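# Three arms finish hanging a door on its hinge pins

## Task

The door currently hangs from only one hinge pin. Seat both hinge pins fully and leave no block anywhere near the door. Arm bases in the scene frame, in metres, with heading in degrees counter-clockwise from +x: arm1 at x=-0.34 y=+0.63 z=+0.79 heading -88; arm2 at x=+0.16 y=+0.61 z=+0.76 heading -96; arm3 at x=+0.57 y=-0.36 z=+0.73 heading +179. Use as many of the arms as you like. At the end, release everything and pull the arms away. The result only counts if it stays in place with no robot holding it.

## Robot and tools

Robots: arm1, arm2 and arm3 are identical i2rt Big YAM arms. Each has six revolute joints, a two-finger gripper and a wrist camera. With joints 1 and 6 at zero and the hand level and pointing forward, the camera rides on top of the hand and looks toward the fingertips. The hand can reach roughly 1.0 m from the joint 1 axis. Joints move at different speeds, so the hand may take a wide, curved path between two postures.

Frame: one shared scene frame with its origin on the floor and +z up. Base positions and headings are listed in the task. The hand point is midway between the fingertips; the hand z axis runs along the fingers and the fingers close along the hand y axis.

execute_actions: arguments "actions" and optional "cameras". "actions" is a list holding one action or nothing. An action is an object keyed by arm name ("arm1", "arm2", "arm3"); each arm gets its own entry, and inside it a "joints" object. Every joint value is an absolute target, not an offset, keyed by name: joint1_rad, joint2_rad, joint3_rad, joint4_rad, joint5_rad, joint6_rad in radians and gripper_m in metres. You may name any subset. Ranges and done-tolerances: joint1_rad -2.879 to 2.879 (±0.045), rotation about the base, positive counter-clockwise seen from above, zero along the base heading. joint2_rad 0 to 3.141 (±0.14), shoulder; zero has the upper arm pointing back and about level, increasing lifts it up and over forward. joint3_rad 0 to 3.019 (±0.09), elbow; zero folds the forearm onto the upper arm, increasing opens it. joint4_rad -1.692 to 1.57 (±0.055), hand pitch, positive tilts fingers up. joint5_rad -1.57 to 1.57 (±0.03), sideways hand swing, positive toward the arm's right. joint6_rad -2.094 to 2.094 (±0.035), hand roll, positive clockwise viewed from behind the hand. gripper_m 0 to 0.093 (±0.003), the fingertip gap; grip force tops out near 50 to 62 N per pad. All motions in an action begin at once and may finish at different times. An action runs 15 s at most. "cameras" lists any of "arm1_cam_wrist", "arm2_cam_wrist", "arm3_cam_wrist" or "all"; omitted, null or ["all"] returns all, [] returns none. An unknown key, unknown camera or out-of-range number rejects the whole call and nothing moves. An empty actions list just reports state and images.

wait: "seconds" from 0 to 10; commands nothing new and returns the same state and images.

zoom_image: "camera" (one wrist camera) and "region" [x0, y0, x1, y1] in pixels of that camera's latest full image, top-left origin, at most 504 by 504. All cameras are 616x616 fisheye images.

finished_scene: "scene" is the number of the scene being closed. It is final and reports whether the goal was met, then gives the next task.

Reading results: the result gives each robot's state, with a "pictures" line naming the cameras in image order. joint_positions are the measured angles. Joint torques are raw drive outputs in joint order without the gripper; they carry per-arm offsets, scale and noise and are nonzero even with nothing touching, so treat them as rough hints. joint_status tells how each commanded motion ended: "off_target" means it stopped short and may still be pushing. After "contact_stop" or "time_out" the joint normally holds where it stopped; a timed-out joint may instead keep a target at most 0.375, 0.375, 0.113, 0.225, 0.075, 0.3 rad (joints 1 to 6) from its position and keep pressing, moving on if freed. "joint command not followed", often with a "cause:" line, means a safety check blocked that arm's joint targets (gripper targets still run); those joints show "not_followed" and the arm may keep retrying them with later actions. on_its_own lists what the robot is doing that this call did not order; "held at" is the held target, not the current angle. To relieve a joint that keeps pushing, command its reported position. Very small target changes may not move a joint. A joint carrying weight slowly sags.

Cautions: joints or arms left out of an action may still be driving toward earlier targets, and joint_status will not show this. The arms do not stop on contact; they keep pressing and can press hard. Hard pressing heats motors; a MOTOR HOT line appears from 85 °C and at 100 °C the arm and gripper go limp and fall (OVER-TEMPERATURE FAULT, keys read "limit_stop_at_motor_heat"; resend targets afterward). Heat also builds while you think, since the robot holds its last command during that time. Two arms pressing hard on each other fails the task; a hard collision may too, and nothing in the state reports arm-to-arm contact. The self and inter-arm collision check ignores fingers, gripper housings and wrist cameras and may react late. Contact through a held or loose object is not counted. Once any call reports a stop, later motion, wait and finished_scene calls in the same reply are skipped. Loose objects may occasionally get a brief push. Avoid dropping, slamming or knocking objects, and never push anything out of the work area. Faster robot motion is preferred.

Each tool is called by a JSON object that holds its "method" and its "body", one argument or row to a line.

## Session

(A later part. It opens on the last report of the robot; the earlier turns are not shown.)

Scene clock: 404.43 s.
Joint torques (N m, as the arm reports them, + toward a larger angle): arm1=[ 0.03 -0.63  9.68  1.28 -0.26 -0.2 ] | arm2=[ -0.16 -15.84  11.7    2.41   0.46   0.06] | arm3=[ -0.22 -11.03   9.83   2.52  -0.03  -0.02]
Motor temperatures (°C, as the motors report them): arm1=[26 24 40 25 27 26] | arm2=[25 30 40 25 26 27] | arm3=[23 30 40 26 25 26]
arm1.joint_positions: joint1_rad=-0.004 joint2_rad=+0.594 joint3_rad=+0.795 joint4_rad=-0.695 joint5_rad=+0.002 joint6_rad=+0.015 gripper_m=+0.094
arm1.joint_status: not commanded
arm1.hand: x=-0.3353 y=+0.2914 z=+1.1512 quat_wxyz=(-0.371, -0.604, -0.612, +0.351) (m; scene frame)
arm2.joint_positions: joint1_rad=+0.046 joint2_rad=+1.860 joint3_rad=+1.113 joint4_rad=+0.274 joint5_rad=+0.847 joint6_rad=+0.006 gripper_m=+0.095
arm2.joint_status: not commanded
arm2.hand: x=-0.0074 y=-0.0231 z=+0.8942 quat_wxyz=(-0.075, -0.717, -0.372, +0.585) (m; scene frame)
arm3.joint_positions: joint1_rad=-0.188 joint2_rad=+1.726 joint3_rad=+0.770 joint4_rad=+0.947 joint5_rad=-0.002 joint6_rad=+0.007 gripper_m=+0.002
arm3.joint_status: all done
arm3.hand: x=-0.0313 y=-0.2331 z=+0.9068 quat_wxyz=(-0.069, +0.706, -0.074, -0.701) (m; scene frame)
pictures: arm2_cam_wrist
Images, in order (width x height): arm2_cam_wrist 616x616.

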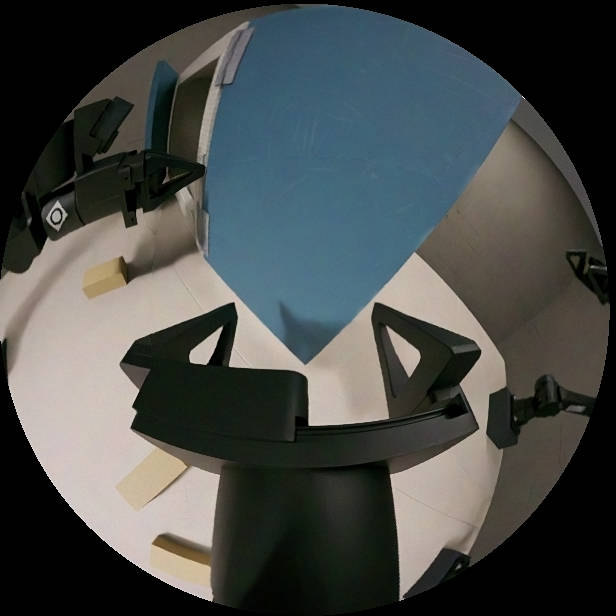

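{"method": "execute_actions", "body": {
  "actions": [
    {"arm3":{"joints":{"joint2_rad":1.78,"joint4_rad":1.0}}}
  ],
  "cameras": ["arm2_cam_wrist"]
}}

{"method": "zoom_image", "body": {
  "camera": "arm2_cam_wrist",
  "region": [175, 150, 225, 250]
}}

Scene clock: 409.43 s.
Joint torques (N m, as the arm reports them, + toward a larger angle): arm1=[ 0.05 -0.6   9.63  1.33 -0.27 -0.2 ] | arm2=[ -0.04 -15.89  11.81   2.52   0.48   0.07] | arm3=[-0.47 -9.3   9.35  2.12 -0.05 -0.02]
Motor temperatures (°C, as the motors report them): arm1=[26 24 40 25 27 26] | arm2=[25 30 40 25 26 27] | arm3=[23 30 41 27 25 26]
arm1.joint_positions: joint1_rad=-0.004 joint2_rad=+0.594 joint3_rad=+0.795 joint4_rad=-0.695 joint5_rad=+0.002 joint6_rad=+0.015 gripper_m=+0.094
arm1.joint_status: not commanded
arm1.hand: x=-0.3353 y=+0.2914 z=+1.1512 quat_wxyz=(-0.371, -0.604, -0.612, +0.351) (m; scene frame)
arm2.joint_positions: joint1_rad=+0.046 joint2_rad=+1.860 joint3_rad=+1.113 joint4_rad=+0.274 joint5_rad=+0.847 joint6_rad=+0.006 gripper_m=+0.095
arm2.joint_status: not commanded
arm2.hand: x=-0.0074 y=-0.0231 z=+0.8942 quat_wxyz=(-0.075, -0.717, -0.372, +0.585) (m; scene frame)
arm3.joint_positions: joint1_rad=-0.188 joint2_rad=+1.750 joint3_rad=+0.776 joint4_rad=+0.990 joint5_rad=-0.002 joint6_rad=+0.007 gripper_m=+0.002
arm3.joint_status: all done
arm3.hand: x=-0.0340 y=-0.2325 z=+0.9057 quat_wxyz=(-0.070, +0.698, -0.073, -0.709) (m; scene frame)
pictures: arm2_cam_wrist
Images, in order (width x height): arm2_cam_wrist 616x616.

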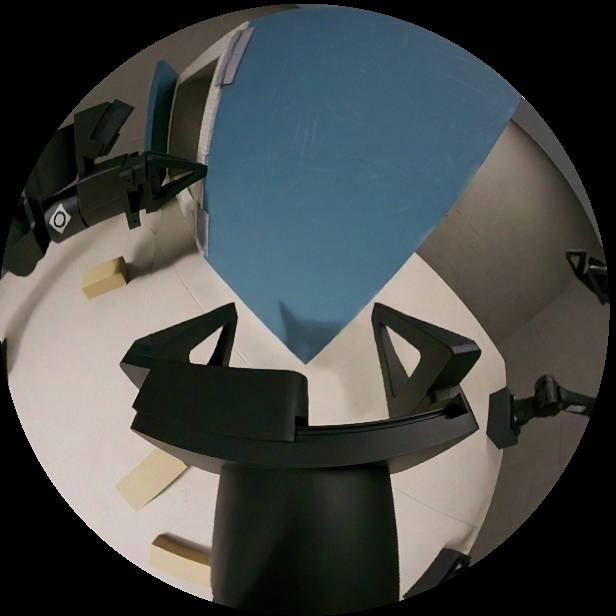

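Region (175, 150, 225, 250) of arm2_cam_wrist's 616x616 image, scaled by 5.040, with more detail than that image has.

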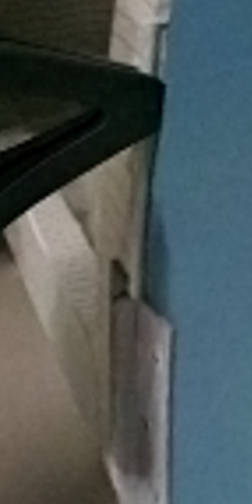

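{"method": "execute_actions", "body": {
  "actions": [
    {"arm3":{"joints":{"joint3_rad":0.775,"joint2_rad":1.765}}}
  ],
  "cameras": ["arm2_cam_wrist"]
}}

{"method": "zoom_image", "body": {
  "camera": "arm2_cam_wrist",
  "region": [175, 150, 225, 250]
}}

Scene clock: 420.97 s.
Joint torques (N m, as the arm reports them, + toward a larger angle): arm1=[ 0.09 -0.55  9.65  1.37 -0.27 -0.2 ] | arm2=[ -0.19 -15.82  11.85   2.59   0.48   0.09] | arm3=[ -0.08 -10.66   6.46   2.15  -0.05  -0.04]
Motor temperatures (°C, as the motors report them): arm1=[26 24 40 25 27 26] | arm2=[25 30 40 25 26 27] | arm3=[23 30 41 27 25 26]
arm1.joint_positions: joint1_rad=-0.004 joint2_rad=+0.594 joint3_rad=+0.795 joint4_rad=-0.695 joint5_rad=+0.002 joint6_rad=+0.015 gripper_m=+0.094
arm1.joint_status: not commanded
arm1.hand: x=-0.3353 y=+0.2914 z=+1.1512 quat_wxyz=(-0.371, -0.604, -0.612, +0.351) (m; scene frame)
arm2.joint_positions: joint1_rad=+0.046 joint2_rad=+1.860 joint3_rad=+1.113 joint4_rad=+0.274 joint5_rad=+0.847 joint6_rad=+0.006 gripper_m=+0.095
arm2.joint_status: not commanded
arm2.hand: x=-0.0074 y=-0.0231 z=+0.8942 quat_wxyz=(-0.075, -0.717, -0.372, +0.585) (m; scene frame)
arm3.joint_positions: joint1_rad=-0.188 joint2_rad=+1.750 joint3_rad=+0.776 joint4_rad=+0.990 joint5_rad=-0.002 joint6_rad=+0.007 gripper_m=+0.002
arm3.joint_status: all done
arm3.hand: x=-0.0340 y=-0.2325 z=+0.9057 quat_wxyz=(-0.070, +0.698, -0.073, -0.709) (m; scene frame)
pictures: arm2_cam_wrist
Images, in order (width x height): arm2_cam_wrist 616x616.

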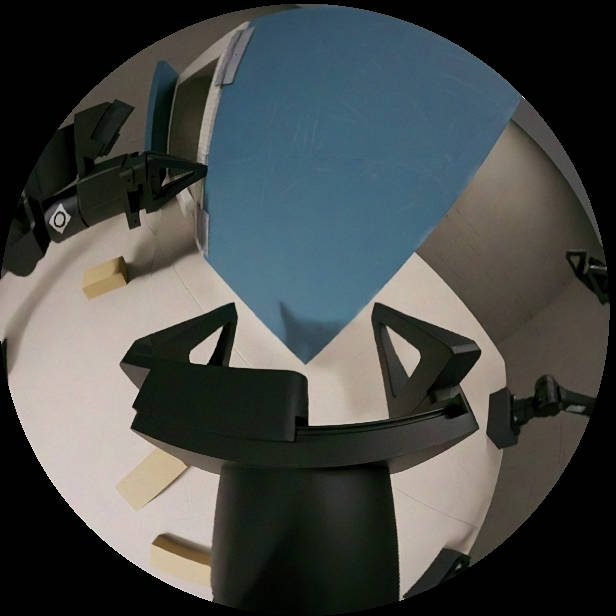

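Region (175, 150, 225, 250) of arm2_cam_wrist's 616x616 image, scaled by 5.040, with more detail than that image has.

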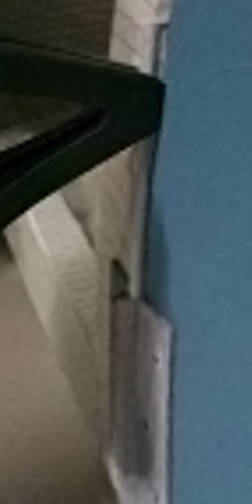

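{"method": "execute_actions", "body": {
  "actions": [
    {"arm3":{"joints":{"joint2_rad":1.68,"joint3_rad":0.74,"joint4_rad":0.94}},"arm2":{"joints":{"joint1_rad":0.2,"joint2_rad":1.95,"joint3_rad":1.3,"joint4_rad":0.2,"joint5_rad":0.95}}}
  ],
  "cameras": ["arm2_cam_wrist","arm3_cam_wrist"]
}}

Scene clock: 435.07 s.
Joint torques (N m, as the arm reports them, + toward a larger angle): arm1=[-0.01 -0.67  9.65  1.35 -0.26 -0.21] | arm2=[ -0.99 -16.02  12.91   0.78   0.53   0.06] | arm3=[ -0.32 -12.28   6.45   1.47  -0.04  -0.01]
Motor temperatures (°C, as the motors report them): arm1=[26 24 40 25 27 26] | arm2=[25 31 40 25 26 27] | arm3=[23 30 40 27 25 26]
arm1.joint_positions: joint1_rad=-0.004 joint2_rad=+0.594 joint3_rad=+0.795 joint4_rad=-0.695 joint5_rad=+0.002 joint6_rad=+0.015 gripper_m=+0.094
arm1.joint_status: not commanded
arm1.hand: x=-0.3353 y=+0.2914 z=+1.1512 quat_wxyz=(-0.371, -0.604, -0.612, +0.351) (m; scene frame)
arm2.joint_positions: joint1_rad=+0.209 joint2_rad=+1.940 joint3_rad=+1.253 joint4_rad=+0.220 joint5_rad=+0.946 joint6_rad=+0.006 gripper_m=+0.095
arm2.joint_status: all done
arm2.hand: x=+0.0896 y=-0.0735 z=+0.9046 quat_wxyz=(-0.091, -0.689, -0.397, +0.599) (m; scene frame)
arm3.joint_positions: joint1_rad=-0.188 joint2_rad=+1.699 joint3_rad=+0.742 joint4_rad=+0.950 joint5_rad=-0.002 joint6_rad=+0.007 gripper_m=+0.002
arm3.joint_status: all done
arm3.hand: x=-0.0211 y=-0.2352 z=+0.9104 quat_wxyz=(-0.069, +0.706, -0.074, -0.701) (m; scene frame)
pictures: arm2_cam_wrist, arm3_cam_wrist
Images, in order (width x height): arm2_cam_wrist 616x616, arm3_cam_wrist 616x616.

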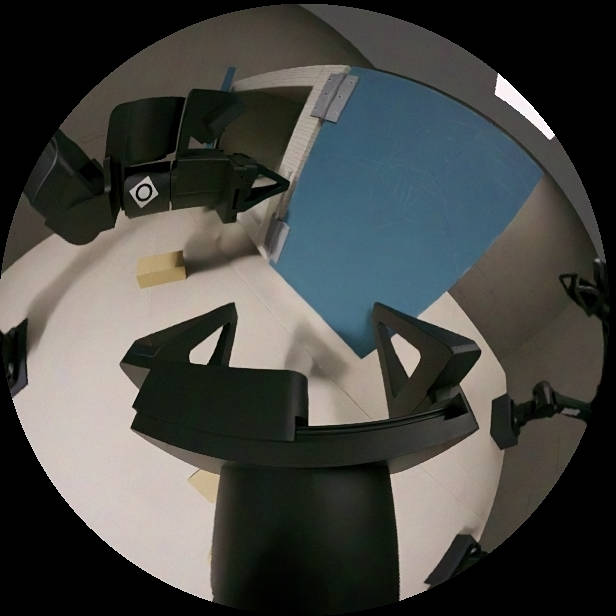

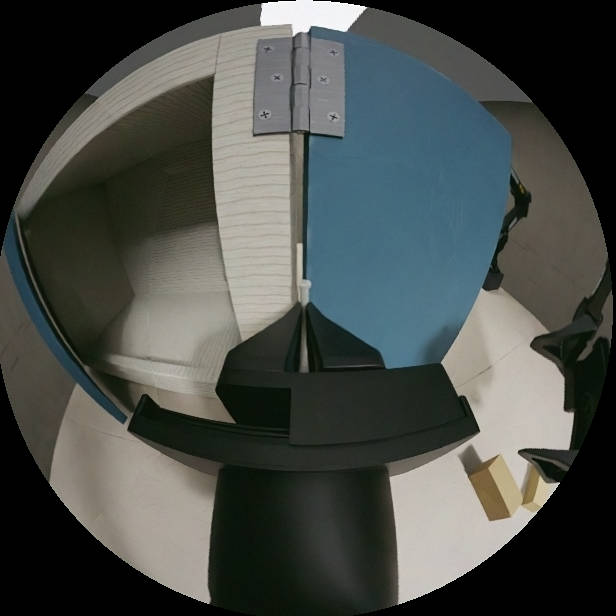

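{"method": "zoom_image", "body": {
  "camera": "arm2_cam_wrist",
  "region": [245, 160, 315, 270]
}}

{"method": "zoom_image", "body": {
  "camera": "arm3_cam_wrist",
  "region": [275, 90, 335, 310]
}}

Region (245, 160, 315, 270) of arm2_cam_wrist's 616x616 image, scaled by 4.582, with more detail than that image has; it fills the left 321 columns of this view, and the rest is white.

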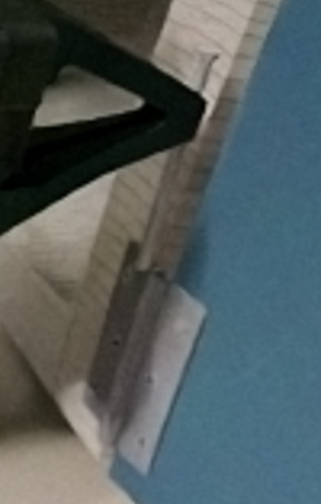

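Region (275, 90, 335, 310) of arm3_cam_wrist's 616x616 image, scaled by 2.291, with more detail than that image has; it fills the left 137 columns of this view, and the rest is white.

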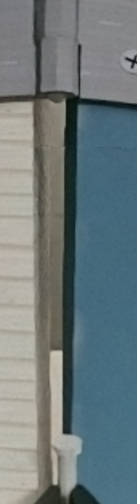

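{"method": "execute_actions", "body": {
  "actions": [
    {"arm3":{"joints":{"joint1_rad":-0.14}}}
  ],
  "cameras": []
}}

{"method": "execute_actions", "body": {
  "actions": [
    {"arm3":{"joints":{"joint1_rad":-0.191}}}
  ],
  "cameras": ["arm2_cam_wrist"]
}}

{"method": "zoom_image", "body": {
  "camera": "arm2_cam_wrist",
  "region": [255, 160, 305, 240]
}}

Scene clock: 456.90 s.
Joint torques (N m, as the arm reports them, + toward a larger angle): arm1=[ 0.05 -0.66  9.64  1.34 -0.27 -0.2 ] | arm2=[ -0.84 -15.35  12.92   0.75   0.47   0.07] | arm3=[  0.56 -12.69   6.46   1.43  -0.02   0.01]
Motor temperatures (°C, as the motors report them): arm1=[26 24 41 25 27 26] | arm2=[25 31 41 25 26 27] | arm3=[23 31 39 27 25 26]
arm1.joint_positions: joint1_rad=-0.004 joint2_rad=+0.594 joint3_rad=+0.795 joint4_rad=-0.695 joint5_rad=+0.002 joint6_rad=+0.015 gripper_m=+0.094
arm1.joint_status: not commanded
arm1.hand: x=-0.3353 y=+0.2914 z=+1.1512 quat_wxyz=(-0.371, -0.604, -0.612, +0.351) (m; scene frame)
arm2.joint_positions: joint1_rad=+0.209 joint2_rad=+1.940 joint3_rad=+1.253 joint4_rad=+0.220 joint5_rad=+0.946 joint6_rad=+0.006 gripper_m=+0.095
arm2.joint_status: not commanded
arm2.hand: x=+0.0896 y=-0.0735 z=+0.9046 quat_wxyz=(-0.091, -0.689, -0.397, +0.599) (m; scene frame)
arm3.joint_positions: joint1_rad=-0.148 joint2_rad=+1.699 joint3_rad=+0.742 joint4_rad=+0.950 joint5_rad=-0.002 joint6_rad=+0.007 gripper_m=+0.002
arm3.joint_status: all done
arm3.hand: x=-0.0255 y=-0.2589 z=+0.9104 quat_wxyz=(-0.055, +0.707, -0.059, -0.703) (m; scene frame)
pictures: none
No camera images: the call's "cameras" was empty. Leave "cameras" out to get every camera's image.

Scene clock: 457.63 s.
Joint torques (N m, as the arm reports them, + toward a larger angle): arm1=[ 0.06 -0.74  9.63  1.31 -0.27 -0.22] | arm2=[ -1.36 -15.54  12.96   0.78   0.47   0.07] | arm3=[ -0.66 -12.44   6.39   1.49  -0.04  -0.04]
Motor temperatures (°C, as the motors report them): arm1=[26 24 41 25 27 26] | arm2=[25 31 41 25 26 27] | arm3=[23 31 39 27 25 26]
arm1.joint_positions: joint1_rad=-0.004 joint2_rad=+0.594 joint3_rad=+0.795 joint4_rad=-0.695 joint5_rad=+0.002 joint6_rad=+0.015 gripper_m=+0.094
arm1.joint_status: not commanded
arm1.hand: x=-0.3353 y=+0.2914 z=+1.1512 quat_wxyz=(-0.371, -0.604, -0.612, +0.351) (m; scene frame)
arm2.joint_positions: joint1_rad=+0.209 joint2_rad=+1.940 joint3_rad=+1.253 joint4_rad=+0.220 joint5_rad=+0.946 joint6_rad=+0.006 gripper_m=+0.095
arm2.joint_status: not commanded
arm2.hand: x=+0.0896 y=-0.0735 z=+0.9046 quat_wxyz=(-0.091, -0.689, -0.397, +0.599) (m; scene frame)
arm3.joint_positions: joint1_rad=-0.182 joint2_rad=+1.699 joint3_rad=+0.742 joint4_rad=+0.950 joint5_rad=-0.002 joint6_rad=+0.007 gripper_m=+0.002
arm3.joint_status: all done
arm3.hand: x=-0.0218 y=-0.2388 z=+0.9104 quat_wxyz=(-0.067, +0.706, -0.071, -0.702) (m; scene frame)
pictures: arm2_cam_wrist
Images, in order (width x height): arm2_cam_wrist 616x616.

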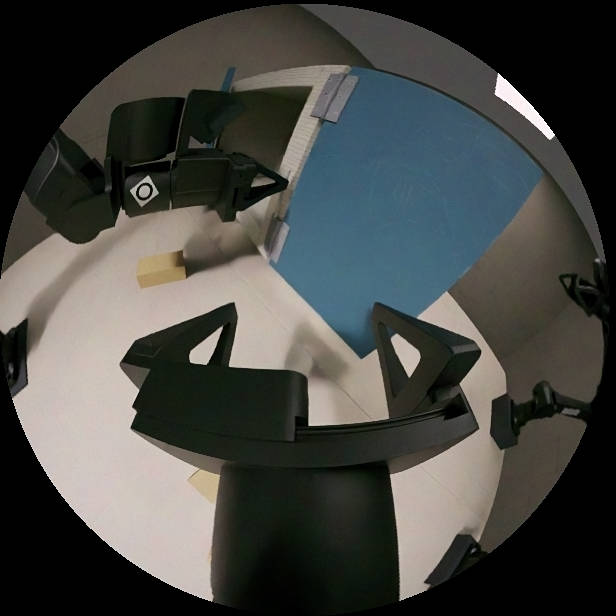

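Region (255, 160, 305, 240) of arm2_cam_wrist's 616x616 image, scaled by 6.300, with more detail than that image has; it fills the left 315 columns of this view, and the rest is white.

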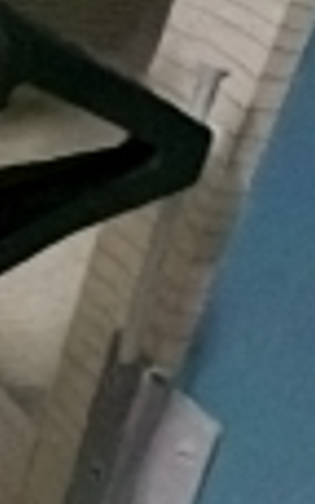

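{"method": "execute_actions", "body": {
  "actions": [
    {"arm3":{"joints":{"joint1_rad":-0.13,"joint2_rad":1.63,"joint4_rad":0.9,"joint3_rad":0.72}}}
  ],
  "cameras": []
}}

{"method": "execute_actions", "body": {
  "actions": [
    {"arm3":{"joints":{"joint1_rad":-0.192}}}
  ],
  "cameras": []
}}

{"method": "execute_actions", "body": {
  "actions": [
    {"arm3":{"joints":{"joint2_rad":1.72,"joint3_rad":0.81,"joint4_rad":0.96}}}
  ],
  "cameras": ["arm2_cam_wrist"]
}}

{"method": "zoom_image", "body": {
  "camera": "arm2_cam_wrist",
  "region": [255, 160, 305, 240]
}}

Scene clock: 470.83 s.
Joint torques (N m, as the arm reports them, + toward a larger angle): arm1=[ 0.14 -0.6   9.69  1.29 -0.26 -0.21] | arm2=[ -1.16 -15.58  12.98   0.76   0.49   0.06] | arm3=[  0.13 -11.52   6.89   1.42  -0.07  -0.04]
Motor temperatures (°C, as the motors report them): arm1=[26 24 41 25 27 26] | arm2=[25 31 41 25 26 27] | arm3=[23 31 39 26 25 26]
arm1.joint_positions: joint1_rad=-0.004 joint2_rad=+0.594 joint3_rad=+0.795 joint4_rad=-0.695 joint5_rad=+0.002 joint6_rad=+0.015 gripper_m=+0.094
arm1.joint_status: not commanded
arm1.hand: x=-0.3353 y=+0.2914 z=+1.1512 quat_wxyz=(-0.371, -0.604, -0.612, +0.351) (m; scene frame)
arm2.joint_positions: joint1_rad=+0.209 joint2_rad=+1.940 joint3_rad=+1.253 joint4_rad=+0.220 joint5_rad=+0.946 joint6_rad=+0.006 gripper_m=+0.095
arm2.joint_status: not commanded
arm2.hand: x=+0.0896 y=-0.0735 z=+0.9046 quat_wxyz=(-0.091, -0.689, -0.397, +0.599) (m; scene frame)
arm3.joint_positions: joint1_rad=-0.137 joint2_rad=+1.646 joint3_rad=+0.719 joint4_rad=+0.910 joint5_rad=-0.002 joint6_rad=+0.007 gripper_m=+0.002
arm3.joint_status: all done
arm3.hand: x=-0.0164 y=-0.2671 z=+0.9203 quat_wxyz=(-0.051, +0.711, -0.056, -0.699) (m; scene frame)
pictures: none
No camera images: the call's "cameras" was empty. Leave "cameras" out to get every camera's image.

Scene clock: 471.57 s.
Joint torques (N m, as the arm reports them, + toward a larger angle): arm1=[ 0.04 -0.69  9.69  1.32 -0.26 -0.21] | arm2=[ -1.28 -15.83  12.89   0.76   0.49   0.06] | arm3=[  0.14 -11.56   6.76   1.52  -0.04  -0.02]
Motor temperatures (°C, as the motors report them): arm1=[26 24 41 25 27 26] | arm2=[25 31 41 25 26 27] | arm3=[23 31 39 26 25 26]
arm1.joint_positions: joint1_rad=-0.004 joint2_rad=+0.594 joint3_rad=+0.795 joint4_rad=-0.695 joint5_rad=+0.002 joint6_rad=+0.015 gripper_m=+0.094
arm1.joint_status: not commanded
arm1.hand: x=-0.3353 y=+0.2914 z=+1.1512 quat_wxyz=(-0.371, -0.604, -0.612, +0.351) (m; scene frame)
arm2.joint_positions: joint1_rad=+0.209 joint2_rad=+1.940 joint3_rad=+1.253 joint4_rad=+0.220 joint5_rad=+0.946 joint6_rad=+0.006 gripper_m=+0.095
arm2.joint_status: not commanded
arm2.hand: x=+0.0896 y=-0.0735 z=+0.9046 quat_wxyz=(-0.091, -0.689, -0.397, +0.599) (m; scene frame)
arm3.joint_positions: joint1_rad=-0.186 joint2_rad=+1.646 joint3_rad=+0.719 joint4_rad=+0.910 joint5_rad=-0.002 joint6_rad=+0.007 gripper_m=+0.002
arm3.joint_status: all done
arm3.hand: x=-0.0113 y=-0.2386 z=+0.9204 quat_wxyz=(-0.068, +0.709, -0.073, -0.698) (m; scene frame)
pictures: none
No camera images: the call's "cameras" was empty. Leave "cameras" out to get every camera's image.

Scene clock: 472.40 s.
Joint torques (N m, as the arm reports them, + toward a larger angle): arm1=[ 0.17 -0.69  9.66  1.25 -0.26 -0.2 ] | arm2=[ -1.34 -15.48  12.97   0.76   0.52   0.05] | arm3=[ -0.28 -10.32   9.83   2.58  -0.05  -0.04]
Motor temperatures (°C, as the motors report them): arm1=[26 24 41 25 27 26] | arm2=[25 31 41 25 26 27] | arm3=[23 31 39 26 25 26]
arm1.joint_positions: joint1_rad=-0.004 joint2_rad=+0.594 joint3_rad=+0.795 joint4_rad=-0.695 joint5_rad=+0.002 joint6_rad=+0.015 gripper_m=+0.094
arm1.joint_status: not commanded
arm1.hand: x=-0.3353 y=+0.2914 z=+1.1512 quat_wxyz=(-0.371, -0.604, -0.612, +0.351) (m; scene frame)
arm2.joint_positions: joint1_rad=+0.209 joint2_rad=+1.940 joint3_rad=+1.253 joint4_rad=+0.220 joint5_rad=+0.946 joint6_rad=+0.006 gripper_m=+0.095
arm2.joint_status: not commanded
arm2.hand: x=+0.0896 y=-0.0735 z=+0.9046 quat_wxyz=(-0.091, -0.689, -0.397, +0.599) (m; scene frame)
arm3.joint_positions: joint1_rad=-0.186 joint2_rad=+1.712 joint3_rad=+0.772 joint4_rad=+0.938 joint5_rad=-0.002 joint6_rad=+0.007 gripper_m=+0.002
arm3.joint_status: all done
arm3.hand: x=-0.0313 y=-0.2345 z=+0.9137 quat_wxyz=(-0.068, +0.704, -0.073, -0.703) (m; scene frame)
pictures: arm2_cam_wrist
Images, in order (width x height): arm2_cam_wrist 616x616.

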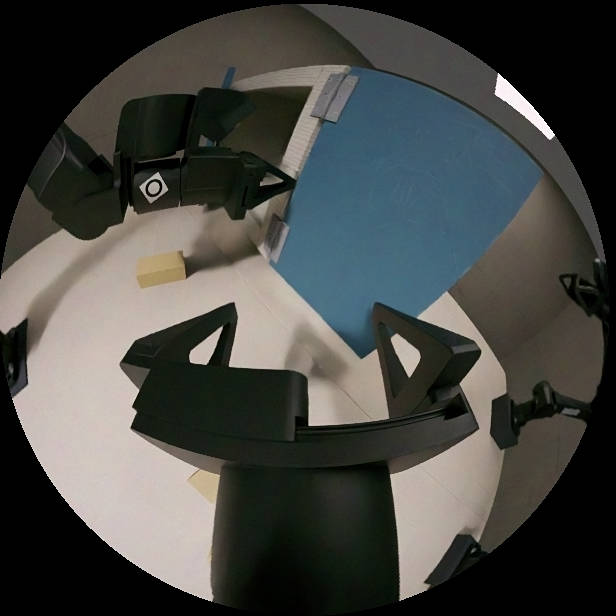

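Region (255, 160, 305, 240) of arm2_cam_wrist's 616x616 image, scaled by 6.300, with more detail than that image has; it fills the left 315 columns of this view, and the rest is white.

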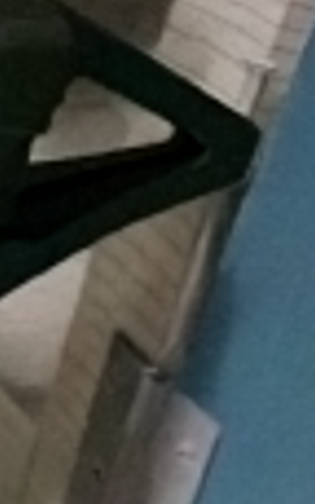

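{"method": "execute_actions", "body": {
  "actions": [
    {"arm3":{"joints":{"joint2_rad":1.765,"joint3_rad":0.795,"joint4_rad":0.99}}}
  ],
  "cameras": ["arm2_cam_wrist"]
}}

{"method": "zoom_image", "body": {
  "camera": "arm2_cam_wrist",
  "region": [255, 160, 305, 240]
}}

Scene clock: 477.87 s.
Joint torques (N m, as the arm reports them, + toward a larger angle): arm1=[ 0.14 -0.53  9.68  1.31 -0.26 -0.21] | arm2=[ -1.63 -16.11  12.83   0.69   0.47   0.07] | arm3=[-0.37 -9.33  8.42  2.14 -0.06 -0.02]
Motor temperatures (°C, as the motors report them): arm1=[26 24 41 25 27 26] | arm2=[25 31 42 25 26 27] | arm3=[23 31 40 27 25 26]
arm1.joint_positions: joint1_rad=-0.004 joint2_rad=+0.594 joint3_rad=+0.795 joint4_rad=-0.695 joint5_rad=+0.002 joint6_rad=+0.015 gripper_m=+0.094
arm1.joint_status: not commanded
arm1.hand: x=-0.3353 y=+0.2914 z=+1.1512 quat_wxyz=(-0.371, -0.604, -0.612, +0.351) (m; scene frame)
arm2.joint_positions: joint1_rad=+0.209 joint2_rad=+1.940 joint3_rad=+1.253 joint4_rad=+0.220 joint5_rad=+0.946 joint6_rad=+0.006 gripper_m=+0.095
arm2.joint_status: not commanded
arm2.hand: x=+0.0896 y=-0.0735 z=+0.9046 quat_wxyz=(-0.091, -0.689, -0.397, +0.599) (m; scene frame)
arm3.joint_positions: joint1_rad=-0.186 joint2_rad=+1.743 joint3_rad=+0.773 joint4_rad=+0.978 joint5_rad=-0.002 joint6_rad=+0.007 gripper_m=+0.002
arm3.joint_status: all done
arm3.hand: x=-0.0331 y=-0.2341 z=+0.9057 quat_wxyz=(-0.069, +0.700, -0.072, -0.707) (m; scene frame)
pictures: arm2_cam_wrist
Images, in order (width x height): arm2_cam_wrist 616x616.

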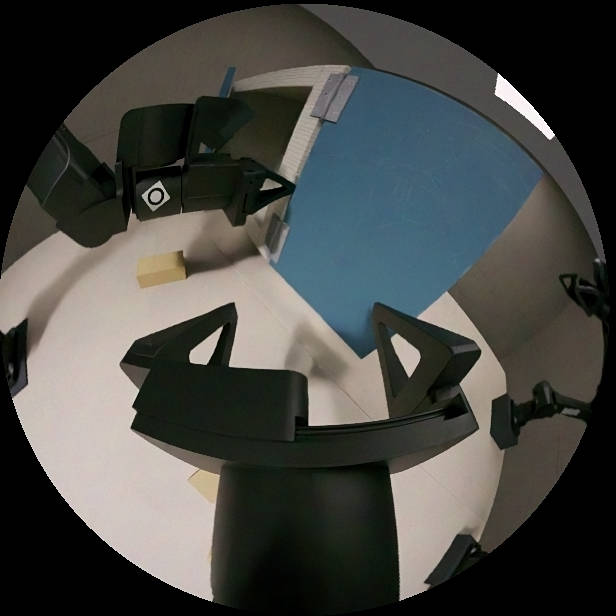

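Region (255, 160, 305, 240) of arm2_cam_wrist's 616x616 image, scaled by 6.300, with more detail than that image has; it fills the left 315 columns of this view, and the rest is white.

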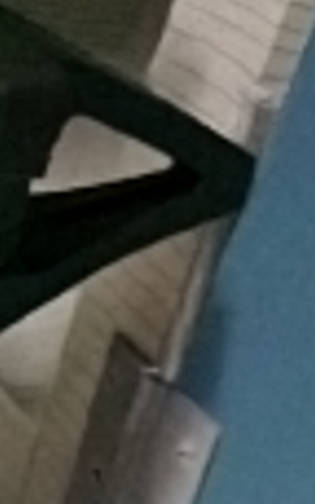

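{"method": "execute_actions", "body": {
  "actions": [
    {"arm3":{"joints":{"joint2_rad":1.69,"joint3_rad":0.756,"joint4_rad":0.95}}}
  ],
  "cameras": []
}}

{"method": "execute_actions", "body": {
  "actions": [
    {"arm3":{"joints":{"joint2_rad":1.76,"joint4_rad":0.985}}}
  ],
  "cameras": ["arm2_cam_wrist"]
}}

{"method": "zoom_image", "body": {
  "camera": "arm2_cam_wrist",
  "region": [255, 160, 305, 240]
}}

Scene clock: 485.77 s.
Joint torques (N m, as the arm reports them, + toward a larger angle): arm1=[-0.08 -0.44  9.65  1.27 -0.27 -0.21] | arm2=[ -1.47 -15.84  12.9    0.71   0.49   0.07] | arm3=[ -0.69 -12.76   6.62   1.41  -0.03  -0.01]
Motor temperatures (°C, as the motors report them): arm1=[26 24 41 25 27 26] | arm2=[25 31 42 25 26 27] | arm3=[23 31 40 27 25 26]
arm1.joint_positions: joint1_rad=-0.004 joint2_rad=+0.594 joint3_rad=+0.795 joint4_rad=-0.695 joint5_rad=+0.002 joint6_rad=+0.015 gripper_m=+0.094
arm1.joint_status: not commanded
arm1.hand: x=-0.3353 y=+0.2914 z=+1.1512 quat_wxyz=(-0.371, -0.604, -0.612, +0.351) (m; scene frame)
arm2.joint_positions: joint1_rad=+0.209 joint2_rad=+1.940 joint3_rad=+1.253 joint4_rad=+0.220 joint5_rad=+0.946 joint6_rad=+0.006 gripper_m=+0.095
arm2.joint_status: not commanded
arm2.hand: x=+0.0896 y=-0.0735 z=+0.9046 quat_wxyz=(-0.091, -0.689, -0.397, +0.599) (m; scene frame)
arm3.joint_positions: joint1_rad=-0.186 joint2_rad=+1.710 joint3_rad=+0.758 joint4_rad=+0.960 joint5_rad=-0.002 joint6_rad=+0.007 gripper_m=+0.002
arm3.joint_status: all done
arm3.hand: x=-0.0269 y=-0.2354 z=+0.9139 quat_wxyz=(-0.069, +0.700, -0.072, -0.707) (m; scene frame)
pictures: none
No camera images: the call's "cameras" was empty. Leave "cameras" out to get every camera's image.

Scene clock: 486.40 s.
Joint torques (N m, as the arm reports them, + toward a larger angle): arm1=[ 0.14 -0.54  9.67  1.32 -0.26 -0.22] | arm2=[ -1.2  -15.72  12.91   0.81   0.49   0.07] | arm3=[-0.33 -9.35  6.23  2.01 -0.02 -0.04]
Motor temperatures (°C, as the motors report them): arm1=[26 24 41 25 27 26] | arm2=[25 31 42 25 26 27] | arm3=[23 31 40 27 25 26]
arm1.joint_positions: joint1_rad=-0.004 joint2_rad=+0.594 joint3_rad=+0.795 joint4_rad=-0.695 joint5_rad=+0.002 joint6_rad=+0.015 gripper_m=+0.094
arm1.joint_status: not commanded
arm1.hand: x=-0.3353 y=+0.2914 z=+1.1512 quat_wxyz=(-0.371, -0.604, -0.612, +0.351) (m; scene frame)
arm2.joint_positions: joint1_rad=+0.209 joint2_rad=+1.940 joint3_rad=+1.253 joint4_rad=+0.220 joint5_rad=+0.946 joint6_rad=+0.006 gripper_m=+0.095
arm2.joint_status: not commanded
arm2.hand: x=+0.0896 y=-0.0735 z=+0.9046 quat_wxyz=(-0.091, -0.689, -0.397, +0.599) (m; scene frame)
arm3.joint_positions: joint1_rad=-0.186 joint2_rad=+1.732 joint3_rad=+0.758 joint4_rad=+0.979 joint5_rad=-0.002 joint6_rad=+0.007 gripper_m=+0.002
arm3.joint_status: all done
arm3.hand: x=-0.0280 y=-0.2352 z=+0.9052 quat_wxyz=(-0.068, +0.702, -0.072, -0.705) (m; scene frame)
pictures: arm2_cam_wrist
Images, in order (width x height): arm2_cam_wrist 616x616.

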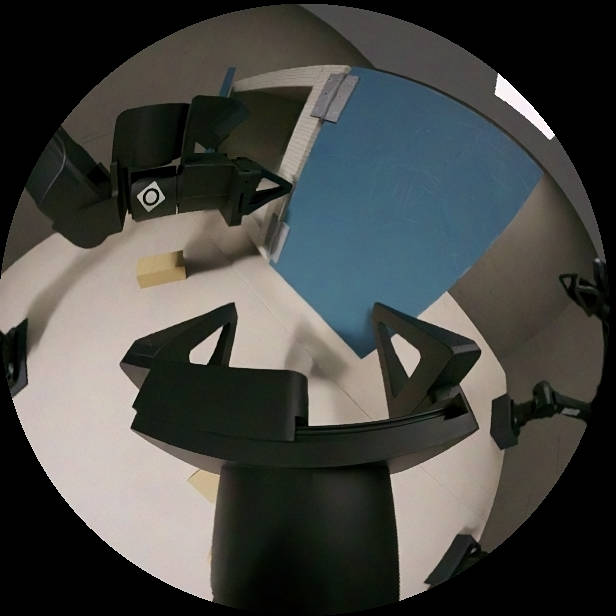

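Region (255, 160, 305, 240) of arm2_cam_wrist's 616x616 image, scaled by 6.300, with more detail than that image has; it fills the left 315 columns of this view, and the rest is white.

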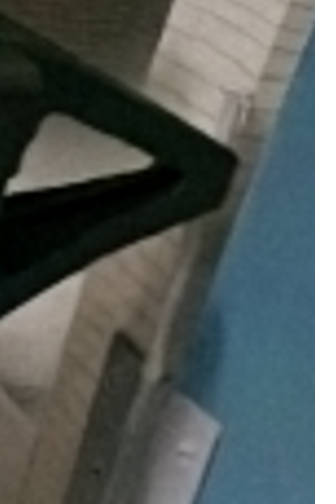

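{"method": "execute_actions", "body": {
  "actions": [
    {"arm3":{"joints":{"joint2_rad":1.80,"joint4_rad":1.015}}}
  ],
  "cameras": ["arm2_cam_wrist"]
}}

{"method": "zoom_image", "body": {
  "camera": "arm2_cam_wrist",
  "region": [255, 160, 305, 240]
}}

Scene clock: 491.67 s.
Joint torques (N m, as the arm reports them, + toward a larger angle): arm1=[ 0.05 -0.6   9.63  1.33 -0.27 -0.21] | arm2=[ -1.24 -15.99  12.94   0.81   0.46   0.05] | arm3=[-0.53 -7.59  6.1   1.48 -0.02 -0.01]
Motor temperatures (°C, as the motors report them): arm1=[26 24 41 25 27 26] | arm2=[25 31 42 25 26 27] | arm3=[23 31 40 27 25 26]
arm1.joint_positions: joint1_rad=-0.004 joint2_rad=+0.594 joint3_rad=+0.795 joint4_rad=-0.695 joint5_rad=+0.002 joint6_rad=+0.015 gripper_m=+0.094
arm1.joint_status: not commanded
arm1.hand: x=-0.3353 y=+0.2914 z=+1.1512 quat_wxyz=(-0.371, -0.604, -0.612, +0.351) (m; scene frame)
arm2.joint_positions: joint1_rad=+0.209 joint2_rad=+1.940 joint3_rad=+1.253 joint4_rad=+0.220 joint5_rad=+0.946 joint6_rad=+0.006 gripper_m=+0.095
arm2.joint_status: not commanded
arm2.hand: x=+0.0896 y=-0.0735 z=+0.9046 quat_wxyz=(-0.091, -0.689, -0.397, +0.599) (m; scene frame)
arm3.joint_positions: joint1_rad=-0.186 joint2_rad=+1.752 joint3_rad=+0.758 joint4_rad=+1.024 joint5_rad=-0.002 joint6_rad=+0.007 gripper_m=+0.002
arm3.joint_status: all done
arm3.hand: x=-0.0288 y=-0.2350 z=+0.9044 quat_wxyz=(-0.069, +0.693, -0.071, -0.714) (m; scene frame)
pictures: arm2_cam_wrist
Images, in order (width x height): arm2_cam_wrist 616x616.

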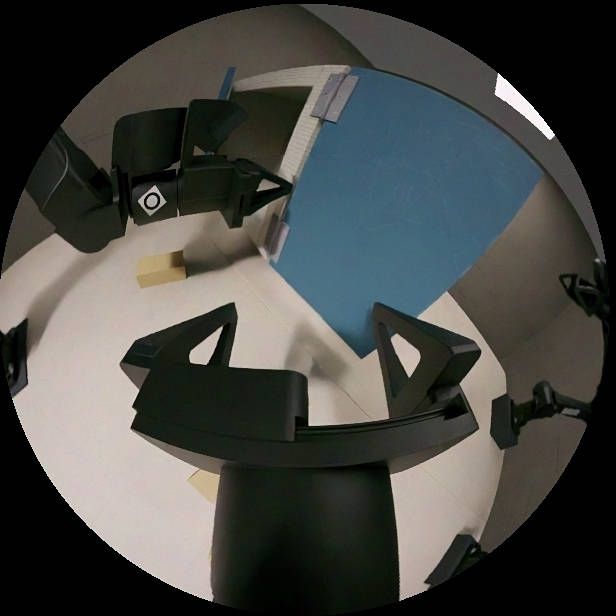

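Region (255, 160, 305, 240) of arm2_cam_wrist's 616x616 image, scaled by 6.300, with more detail than that image has; it fills the left 315 columns of this view, and the rest is white.

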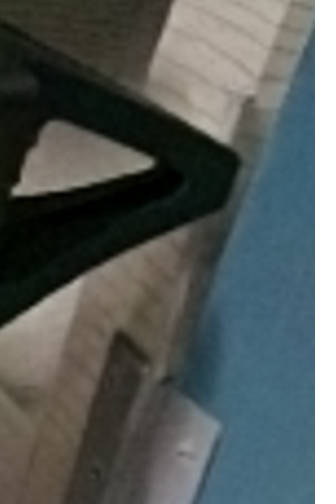

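{"method": "execute_actions", "body": {
  "actions": [
    {"arm3":{"joints":{"joint2_rad":1.77,"joint4_rad":0.97,"joint1_rad":-0.172}}}
  ],
  "cameras": ["arm3_cam_wrist","arm2_cam_wrist"]
}}

{"method": "zoom_image", "body": {
  "camera": "arm2_cam_wrist",
  "region": [255, 160, 305, 240]
}}

{"method": "zoom_image", "body": {
  "camera": "arm3_cam_wrist",
  "region": [275, 90, 335, 310]
}}

Scene clock: 501.53 s.
Joint torques (N m, as the arm reports them, + toward a larger angle): arm1=[ 0.19 -0.58  9.64  1.26 -0.27 -0.2 ] | arm2=[ -1.66 -15.75  12.91   0.84   0.51   0.07] | arm3=[ 1.43 -9.54  6.09  0.21 -0.02  0.  ]
Motor temperatures (°C, as the motors report them): arm1=[26 24 41 25 27 26] | arm2=[25 32 42 25 26 27] | arm3=[23 30 39 27 25 26]
arm1.joint_positions: joint1_rad=-0.004 joint2_rad=+0.594 joint3_rad=+0.795 joint4_rad=-0.695 joint5_rad=+0.002 joint6_rad=+0.015 gripper_m=+0.094
arm1.joint_status: not commanded
arm1.hand: x=-0.3353 y=+0.2914 z=+1.1512 quat_wxyz=(-0.371, -0.604, -0.612, +0.351) (m; scene frame)
arm2.joint_positions: joint1_rad=+0.209 joint2_rad=+1.940 joint3_rad=+1.253 joint4_rad=+0.220 joint5_rad=+0.946 joint6_rad=+0.006 gripper_m=+0.095
arm2.joint_status: not commanded
arm2.hand: x=+0.0896 y=-0.0735 z=+0.9046 quat_wxyz=(-0.091, -0.689, -0.397, +0.599) (m; scene frame)
arm3.joint_positions: joint1_rad=-0.186 joint2_rad=+1.749 joint3_rad=+0.758 joint4_rad=+1.012 joint5_rad=-0.002 joint6_rad=+0.007 gripper_m=+0.002
arm3.joint_status: all done
arm3.hand: x=-0.0287 y=-0.2350 z=+0.9037 quat_wxyz=(-0.069, +0.696, -0.072, -0.711) (m; scene frame)
pictures: arm2_cam_wrist, arm3_cam_wrist
Images, in order (width x height): arm2_cam_wrist 616x616, arm3_cam_wrist 616x616.

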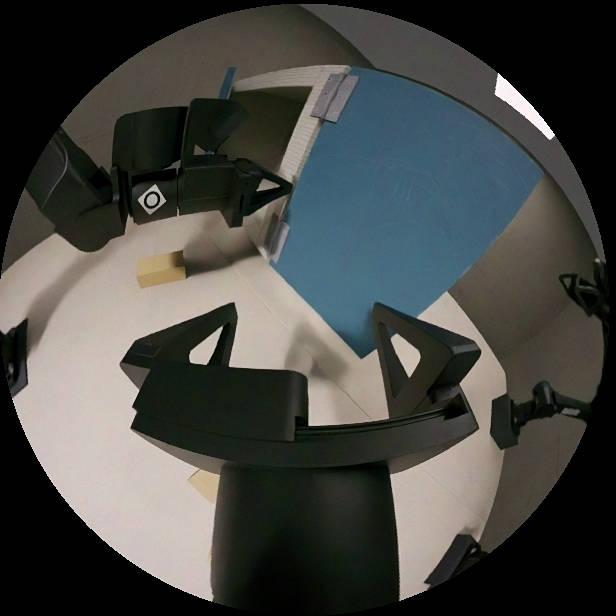

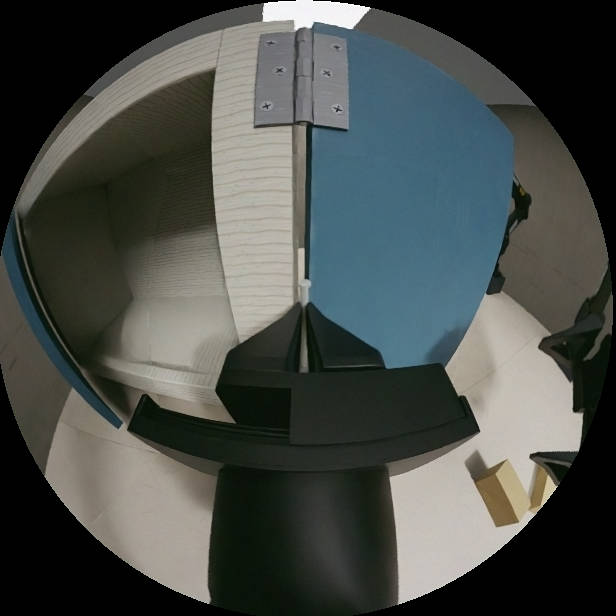

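Region (255, 160, 305, 240) of arm2_cam_wrist's 616x616 image, scaled by 6.300, with more detail than that image has; it fills the left 315 columns of this view, and the rest is white.

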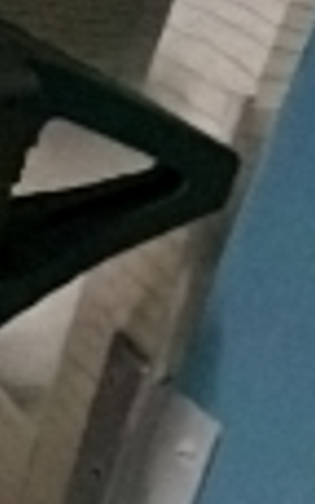

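Region (275, 90, 335, 310) of arm3_cam_wrist's 616x616 image, scaled by 2.291, with more detail than that image has; it fills the left 137 columns of this view, and the rest is white.

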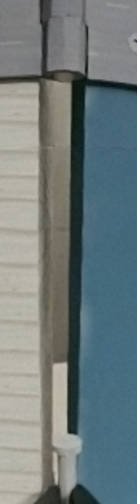

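{"method": "execute_actions", "body": {
  "actions": [
    {"arm3":{"joints":{"joint2_rad":1.86,"joint4_rad":1.01,"joint1_rad":-0.18}}}
  ],
  "cameras": ["arm2_cam_wrist"]
}}

{"method": "zoom_image", "body": {
  "camera": "arm2_cam_wrist",
  "region": [255, 160, 305, 240]
}}

Scene clock: 515.30 s.
Joint torques (N m, as the arm reports them, + toward a larger angle): arm1=[ 0.07 -0.43  9.63  1.33 -0.27 -0.21] | arm2=[ -0.86 -15.92  12.83   0.79   0.5    0.09] | arm3=[ 0.69 -5.18  5.08  0.29 -0.05 -0.02]
Motor temperatures (°C, as the motors report them): arm1=[26 24 41 25 27 26] | arm2=[25 32 42 25 26 27] | arm3=[23 30 39 26 25 26]
arm1.joint_positions: joint1_rad=-0.004 joint2_rad=+0.594 joint3_rad=+0.795 joint4_rad=-0.695 joint5_rad=+0.002 joint6_rad=+0.015 gripper_m=+0.094
arm1.joint_status: not commanded
arm1.hand: x=-0.3353 y=+0.2914 z=+1.1512 quat_wxyz=(-0.371, -0.604, -0.612, +0.351) (m; scene frame)
arm2.joint_positions: joint1_rad=+0.209 joint2_rad=+1.940 joint3_rad=+1.253 joint4_rad=+0.220 joint5_rad=+0.946 joint6_rad=+0.006 gripper_m=+0.095
arm2.joint_status: not commanded
arm2.hand: x=+0.0896 y=-0.0735 z=+0.9046 quat_wxyz=(-0.091, -0.689, -0.397, +0.599) (m; scene frame)
arm3.joint_positions: joint1_rad=-0.186 joint2_rad=+1.776 joint3_rad=+0.770 joint4_rad=+1.051 joint5_rad=-0.002 joint6_rad=+0.007 gripper_m=+0.002
arm3.joint_status: all done
arm3.hand: x=-0.0333 y=-0.2341 z=+0.9023 quat_wxyz=(-0.070, +0.688, -0.071, -0.719) (m; scene frame)
pictures: arm2_cam_wrist
Images, in order (width x height): arm2_cam_wrist 616x616.

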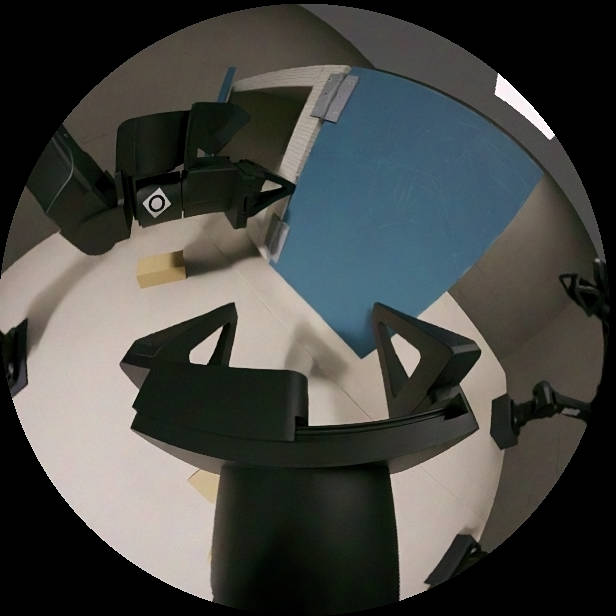

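Region (255, 160, 305, 240) of arm2_cam_wrist's 616x616 image, scaled by 6.300, with more detail than that image has; it fills the left 315 columns of this view, and the rest is white.

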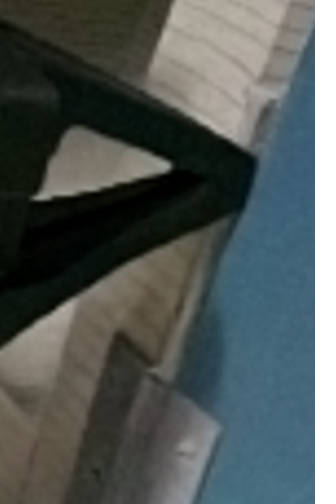

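{"method": "execute_actions", "body": {
  "actions": [
    {"arm3":{"joints":{"joint2_rad":1.80,"joint3_rad":0.75,"joint4_rad":0.96,"joint1_rad":-0.198}}}
  ],
  "cameras": []
}}

{"method": "execute_actions", "body": {
  "actions": [
    {"arm3":{"joints":{"joint1_rad":-0.168}}}
  ],
  "cameras": ["arm2_cam_wrist"]
}}

{"method": "zoom_image", "body": {
  "camera": "arm2_cam_wrist",
  "region": [255, 160, 305, 240]
}}

Scene clock: 525.87 s.
Joint torques (N m, as the arm reports them, + toward a larger angle): arm1=[ 0.06 -0.59  9.69  1.33 -0.26 -0.21] | arm2=[ -1.31 -16.21  12.98   0.79   0.51   0.06] | arm3=[-0.6  -8.48  4.64 -0.19 -0.04 -0.02]
Motor temperatures (°C, as the motors report them): arm1=[26 24 42 25 27 26] | arm2=[25 32 42 25 26 27] | arm3=[23 30 38 26 25 26]
arm1.joint_positions: joint1_rad=-0.004 joint2_rad=+0.594 joint3_rad=+0.795 joint4_rad=-0.695 joint5_rad=+0.002 joint6_rad=+0.015 gripper_m=+0.094
arm1.joint_status: not commanded
arm1.hand: x=-0.3353 y=+0.2914 z=+1.1512 quat_wxyz=(-0.371, -0.604, -0.612, +0.351) (m; scene frame)
arm2.joint_positions: joint1_rad=+0.209 joint2_rad=+1.940 joint3_rad=+1.253 joint4_rad=+0.220 joint5_rad=+0.946 joint6_rad=+0.006 gripper_m=+0.095
arm2.joint_status: not commanded
arm2.hand: x=+0.0896 y=-0.0735 z=+0.9046 quat_wxyz=(-0.091, -0.689, -0.397, +0.599) (m; scene frame)
arm3.joint_positions: joint1_rad=-0.186 joint2_rad=+1.760 joint3_rad=+0.770 joint4_rad=+1.015 joint5_rad=-0.002 joint6_rad=+0.007 gripper_m=+0.002
arm3.joint_status: all done
arm3.hand: x=-0.0329 y=-0.2342 z=+0.9032 quat_wxyz=(-0.069, +0.695, -0.072, -0.712) (m; scene frame)
pictures: none
No camera images: the call's "cameras" was empty. Leave "cameras" out to get every camera's image.

Scene clock: 526.37 s.
Joint torques (N m, as the arm reports them, + toward a larger angle): arm1=[ 0.1  -0.62  9.63  1.28 -0.27 -0.21] | arm2=[ -1.26 -15.91  12.9    0.73   0.51   0.04] | arm3=[ 1.56 -8.62  4.71 -0.23 -0.05  0.  ]
Motor temperatures (°C, as the motors report them): arm1=[26 24 42 25 27 26] | arm2=[25 32 42 25 26 27] | arm3=[23 30 38 26 25 26]
arm1.joint_positions: joint1_rad=-0.004 joint2_rad=+0.594 joint3_rad=+0.795 joint4_rad=-0.695 joint5_rad=+0.002 joint6_rad=+0.015 gripper_m=+0.094
arm1.joint_status: not commanded
arm1.hand: x=-0.3353 y=+0.2914 z=+1.1512 quat_wxyz=(-0.371, -0.604, -0.612, +0.351) (m; scene frame)
arm2.joint_positions: joint1_rad=+0.209 joint2_rad=+1.940 joint3_rad=+1.253 joint4_rad=+0.220 joint5_rad=+0.946 joint6_rad=+0.006 gripper_m=+0.095
arm2.joint_status: not commanded
arm2.hand: x=+0.0896 y=-0.0735 z=+0.9046 quat_wxyz=(-0.091, -0.689, -0.397, +0.599) (m; scene frame)
arm3.joint_positions: joint1_rad=-0.185 joint2_rad=+1.760 joint3_rad=+0.770 joint4_rad=+1.015 joint5_rad=-0.002 joint6_rad=+0.007 gripper_m=+0.002
arm3.joint_status: all done
arm3.hand: x=-0.0330 y=-0.2344 z=+0.9032 quat_wxyz=(-0.069, +0.695, -0.071, -0.712) (m; scene frame)
pictures: arm2_cam_wrist
Images, in order (width x height): arm2_cam_wrist 616x616.

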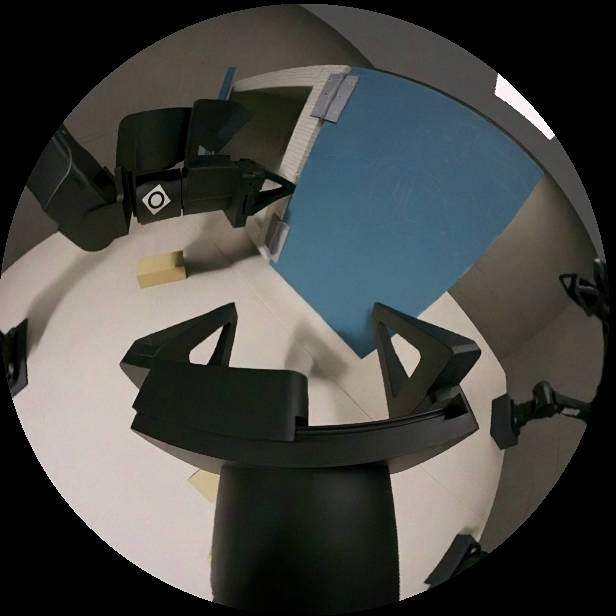

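Region (255, 160, 305, 240) of arm2_cam_wrist's 616x616 image, scaled by 6.300, with more detail than that image has; it fills the left 315 columns of this view, and the rest is white.

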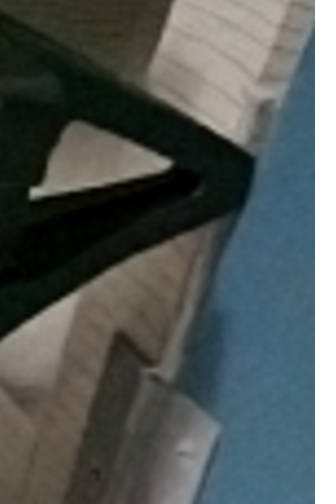

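{"method": "execute_actions", "body": {
  "actions": [
    {"arm3":{"joints":{"joint2_rad":1.68,"joint3_rad":0.756,"joint4_rad":0.95}}}
  ],
  "cameras": []
}}

{"method": "execute_actions", "body": {
  "actions": [
    {"arm3":{"joints":{"joint1_rad":-0.14}}}
  ],
  "cameras": ["arm2_cam_wrist"]
}}

{"method": "zoom_image", "body": {
  "camera": "arm2_cam_wrist",
  "region": [255, 170, 305, 270]
}}

Scene clock: 535.33 s.
Joint torques (N m, as the arm reports them, + toward a larger angle): arm1=[-0.03 -0.62  9.61  1.27 -0.27 -0.2 ] | arm2=[ -1.08 -15.98  12.9    0.7    0.5    0.04] | arm3=[  1.61 -12.34   6.47   1.56  -0.06  -0.02]
Motor temperatures (°C, as the motors report them): arm1=[26 23 42 25 27 26] | arm2=[25 32 43 25 26 27] | arm3=[23 30 38 26 25 26]
arm1.joint_positions: joint1_rad=-0.004 joint2_rad=+0.594 joint3_rad=+0.795 joint4_rad=-0.695 joint5_rad=+0.002 joint6_rad=+0.015 gripper_m=+0.094
arm1.joint_status: not commanded
arm1.hand: x=-0.3353 y=+0.2914 z=+1.1512 quat_wxyz=(-0.371, -0.604, -0.612, +0.351) (m; scene frame)
arm2.joint_positions: joint1_rad=+0.209 joint2_rad=+1.940 joint3_rad=+1.253 joint4_rad=+0.220 joint5_rad=+0.946 joint6_rad=+0.006 gripper_m=+0.095
arm2.joint_status: not commanded
arm2.hand: x=+0.0896 y=-0.0735 z=+0.9046 quat_wxyz=(-0.091, -0.689, -0.397, +0.599) (m; scene frame)
arm3.joint_positions: joint1_rad=-0.183 joint2_rad=+1.697 joint3_rad=+0.758 joint4_rad=+0.960 joint5_rad=-0.002 joint6_rad=+0.007 gripper_m=+0.002
arm3.joint_status: all done
arm3.hand: x=-0.0264 y=-0.2369 z=+0.9211 quat_wxyz=(-0.068, +0.696, -0.071, -0.711) (m; scene frame)
pictures: none
No camera images: the call's "cameras" was empty. Leave "cameras" out to get every camera's image.

Scene clock: 536.00 s.
Joint torques (N m, as the arm reports them, + toward a larger angle): arm1=[ 0.09 -0.67  9.67  1.31 -0.26 -0.21] | arm2=[ -0.78 -15.54  12.99   0.77   0.49   0.04] | arm3=[  1.11 -12.15   6.56   1.3   -0.04  -0.05]
Motor temperatures (°C, as the motors report them): arm1=[26 23 42 25 27 26] | arm2=[25 32 43 25 26 27] | arm3=[23 30 38 26 25 26]
arm1.joint_positions: joint1_rad=-0.004 joint2_rad=+0.594 joint3_rad=+0.795 joint4_rad=-0.695 joint5_rad=+0.002 joint6_rad=+0.015 gripper_m=+0.094
arm1.joint_status: not commanded
arm1.hand: x=-0.3353 y=+0.2914 z=+1.1512 quat_wxyz=(-0.371, -0.604, -0.612, +0.351) (m; scene frame)
arm2.joint_positions: joint1_rad=+0.209 joint2_rad=+1.940 joint3_rad=+1.253 joint4_rad=+0.220 joint5_rad=+0.946 joint6_rad=+0.006 gripper_m=+0.095
arm2.joint_status: not commanded
arm2.hand: x=+0.0896 y=-0.0735 z=+0.9046 quat_wxyz=(-0.091, -0.689, -0.397, +0.599) (m; scene frame)
arm3.joint_positions: joint1_rad=-0.149 joint2_rad=+1.697 joint3_rad=+0.758 joint4_rad=+0.960 joint5_rad=-0.002 joint6_rad=+0.007 gripper_m=+0.002
arm3.joint_status: all done
arm3.hand: x=-0.0302 y=-0.2577 z=+0.9211 quat_wxyz=(-0.056, +0.697, -0.059, -0.712) (m; scene frame)
pictures: arm2_cam_wrist
Images, in order (width x height): arm2_cam_wrist 616x616.

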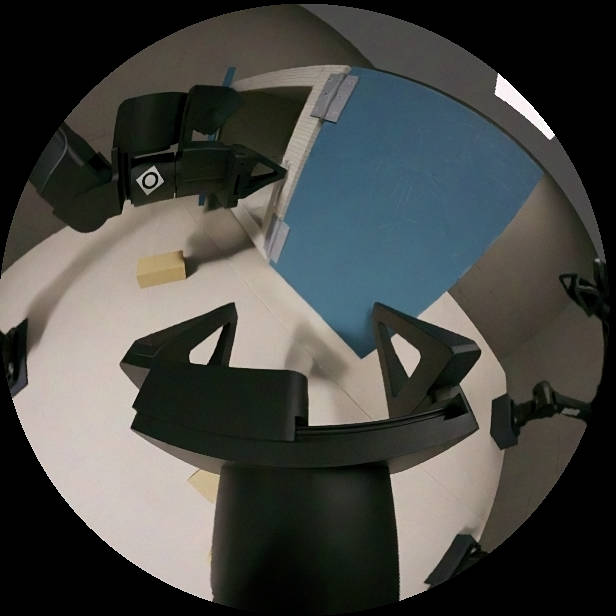

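Region (255, 170, 305, 270) of arm2_cam_wrist's 616x616 image, scaled by 5.040, with more detail than that image has.

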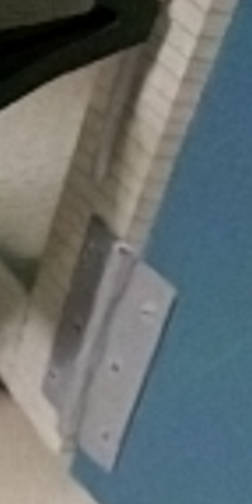

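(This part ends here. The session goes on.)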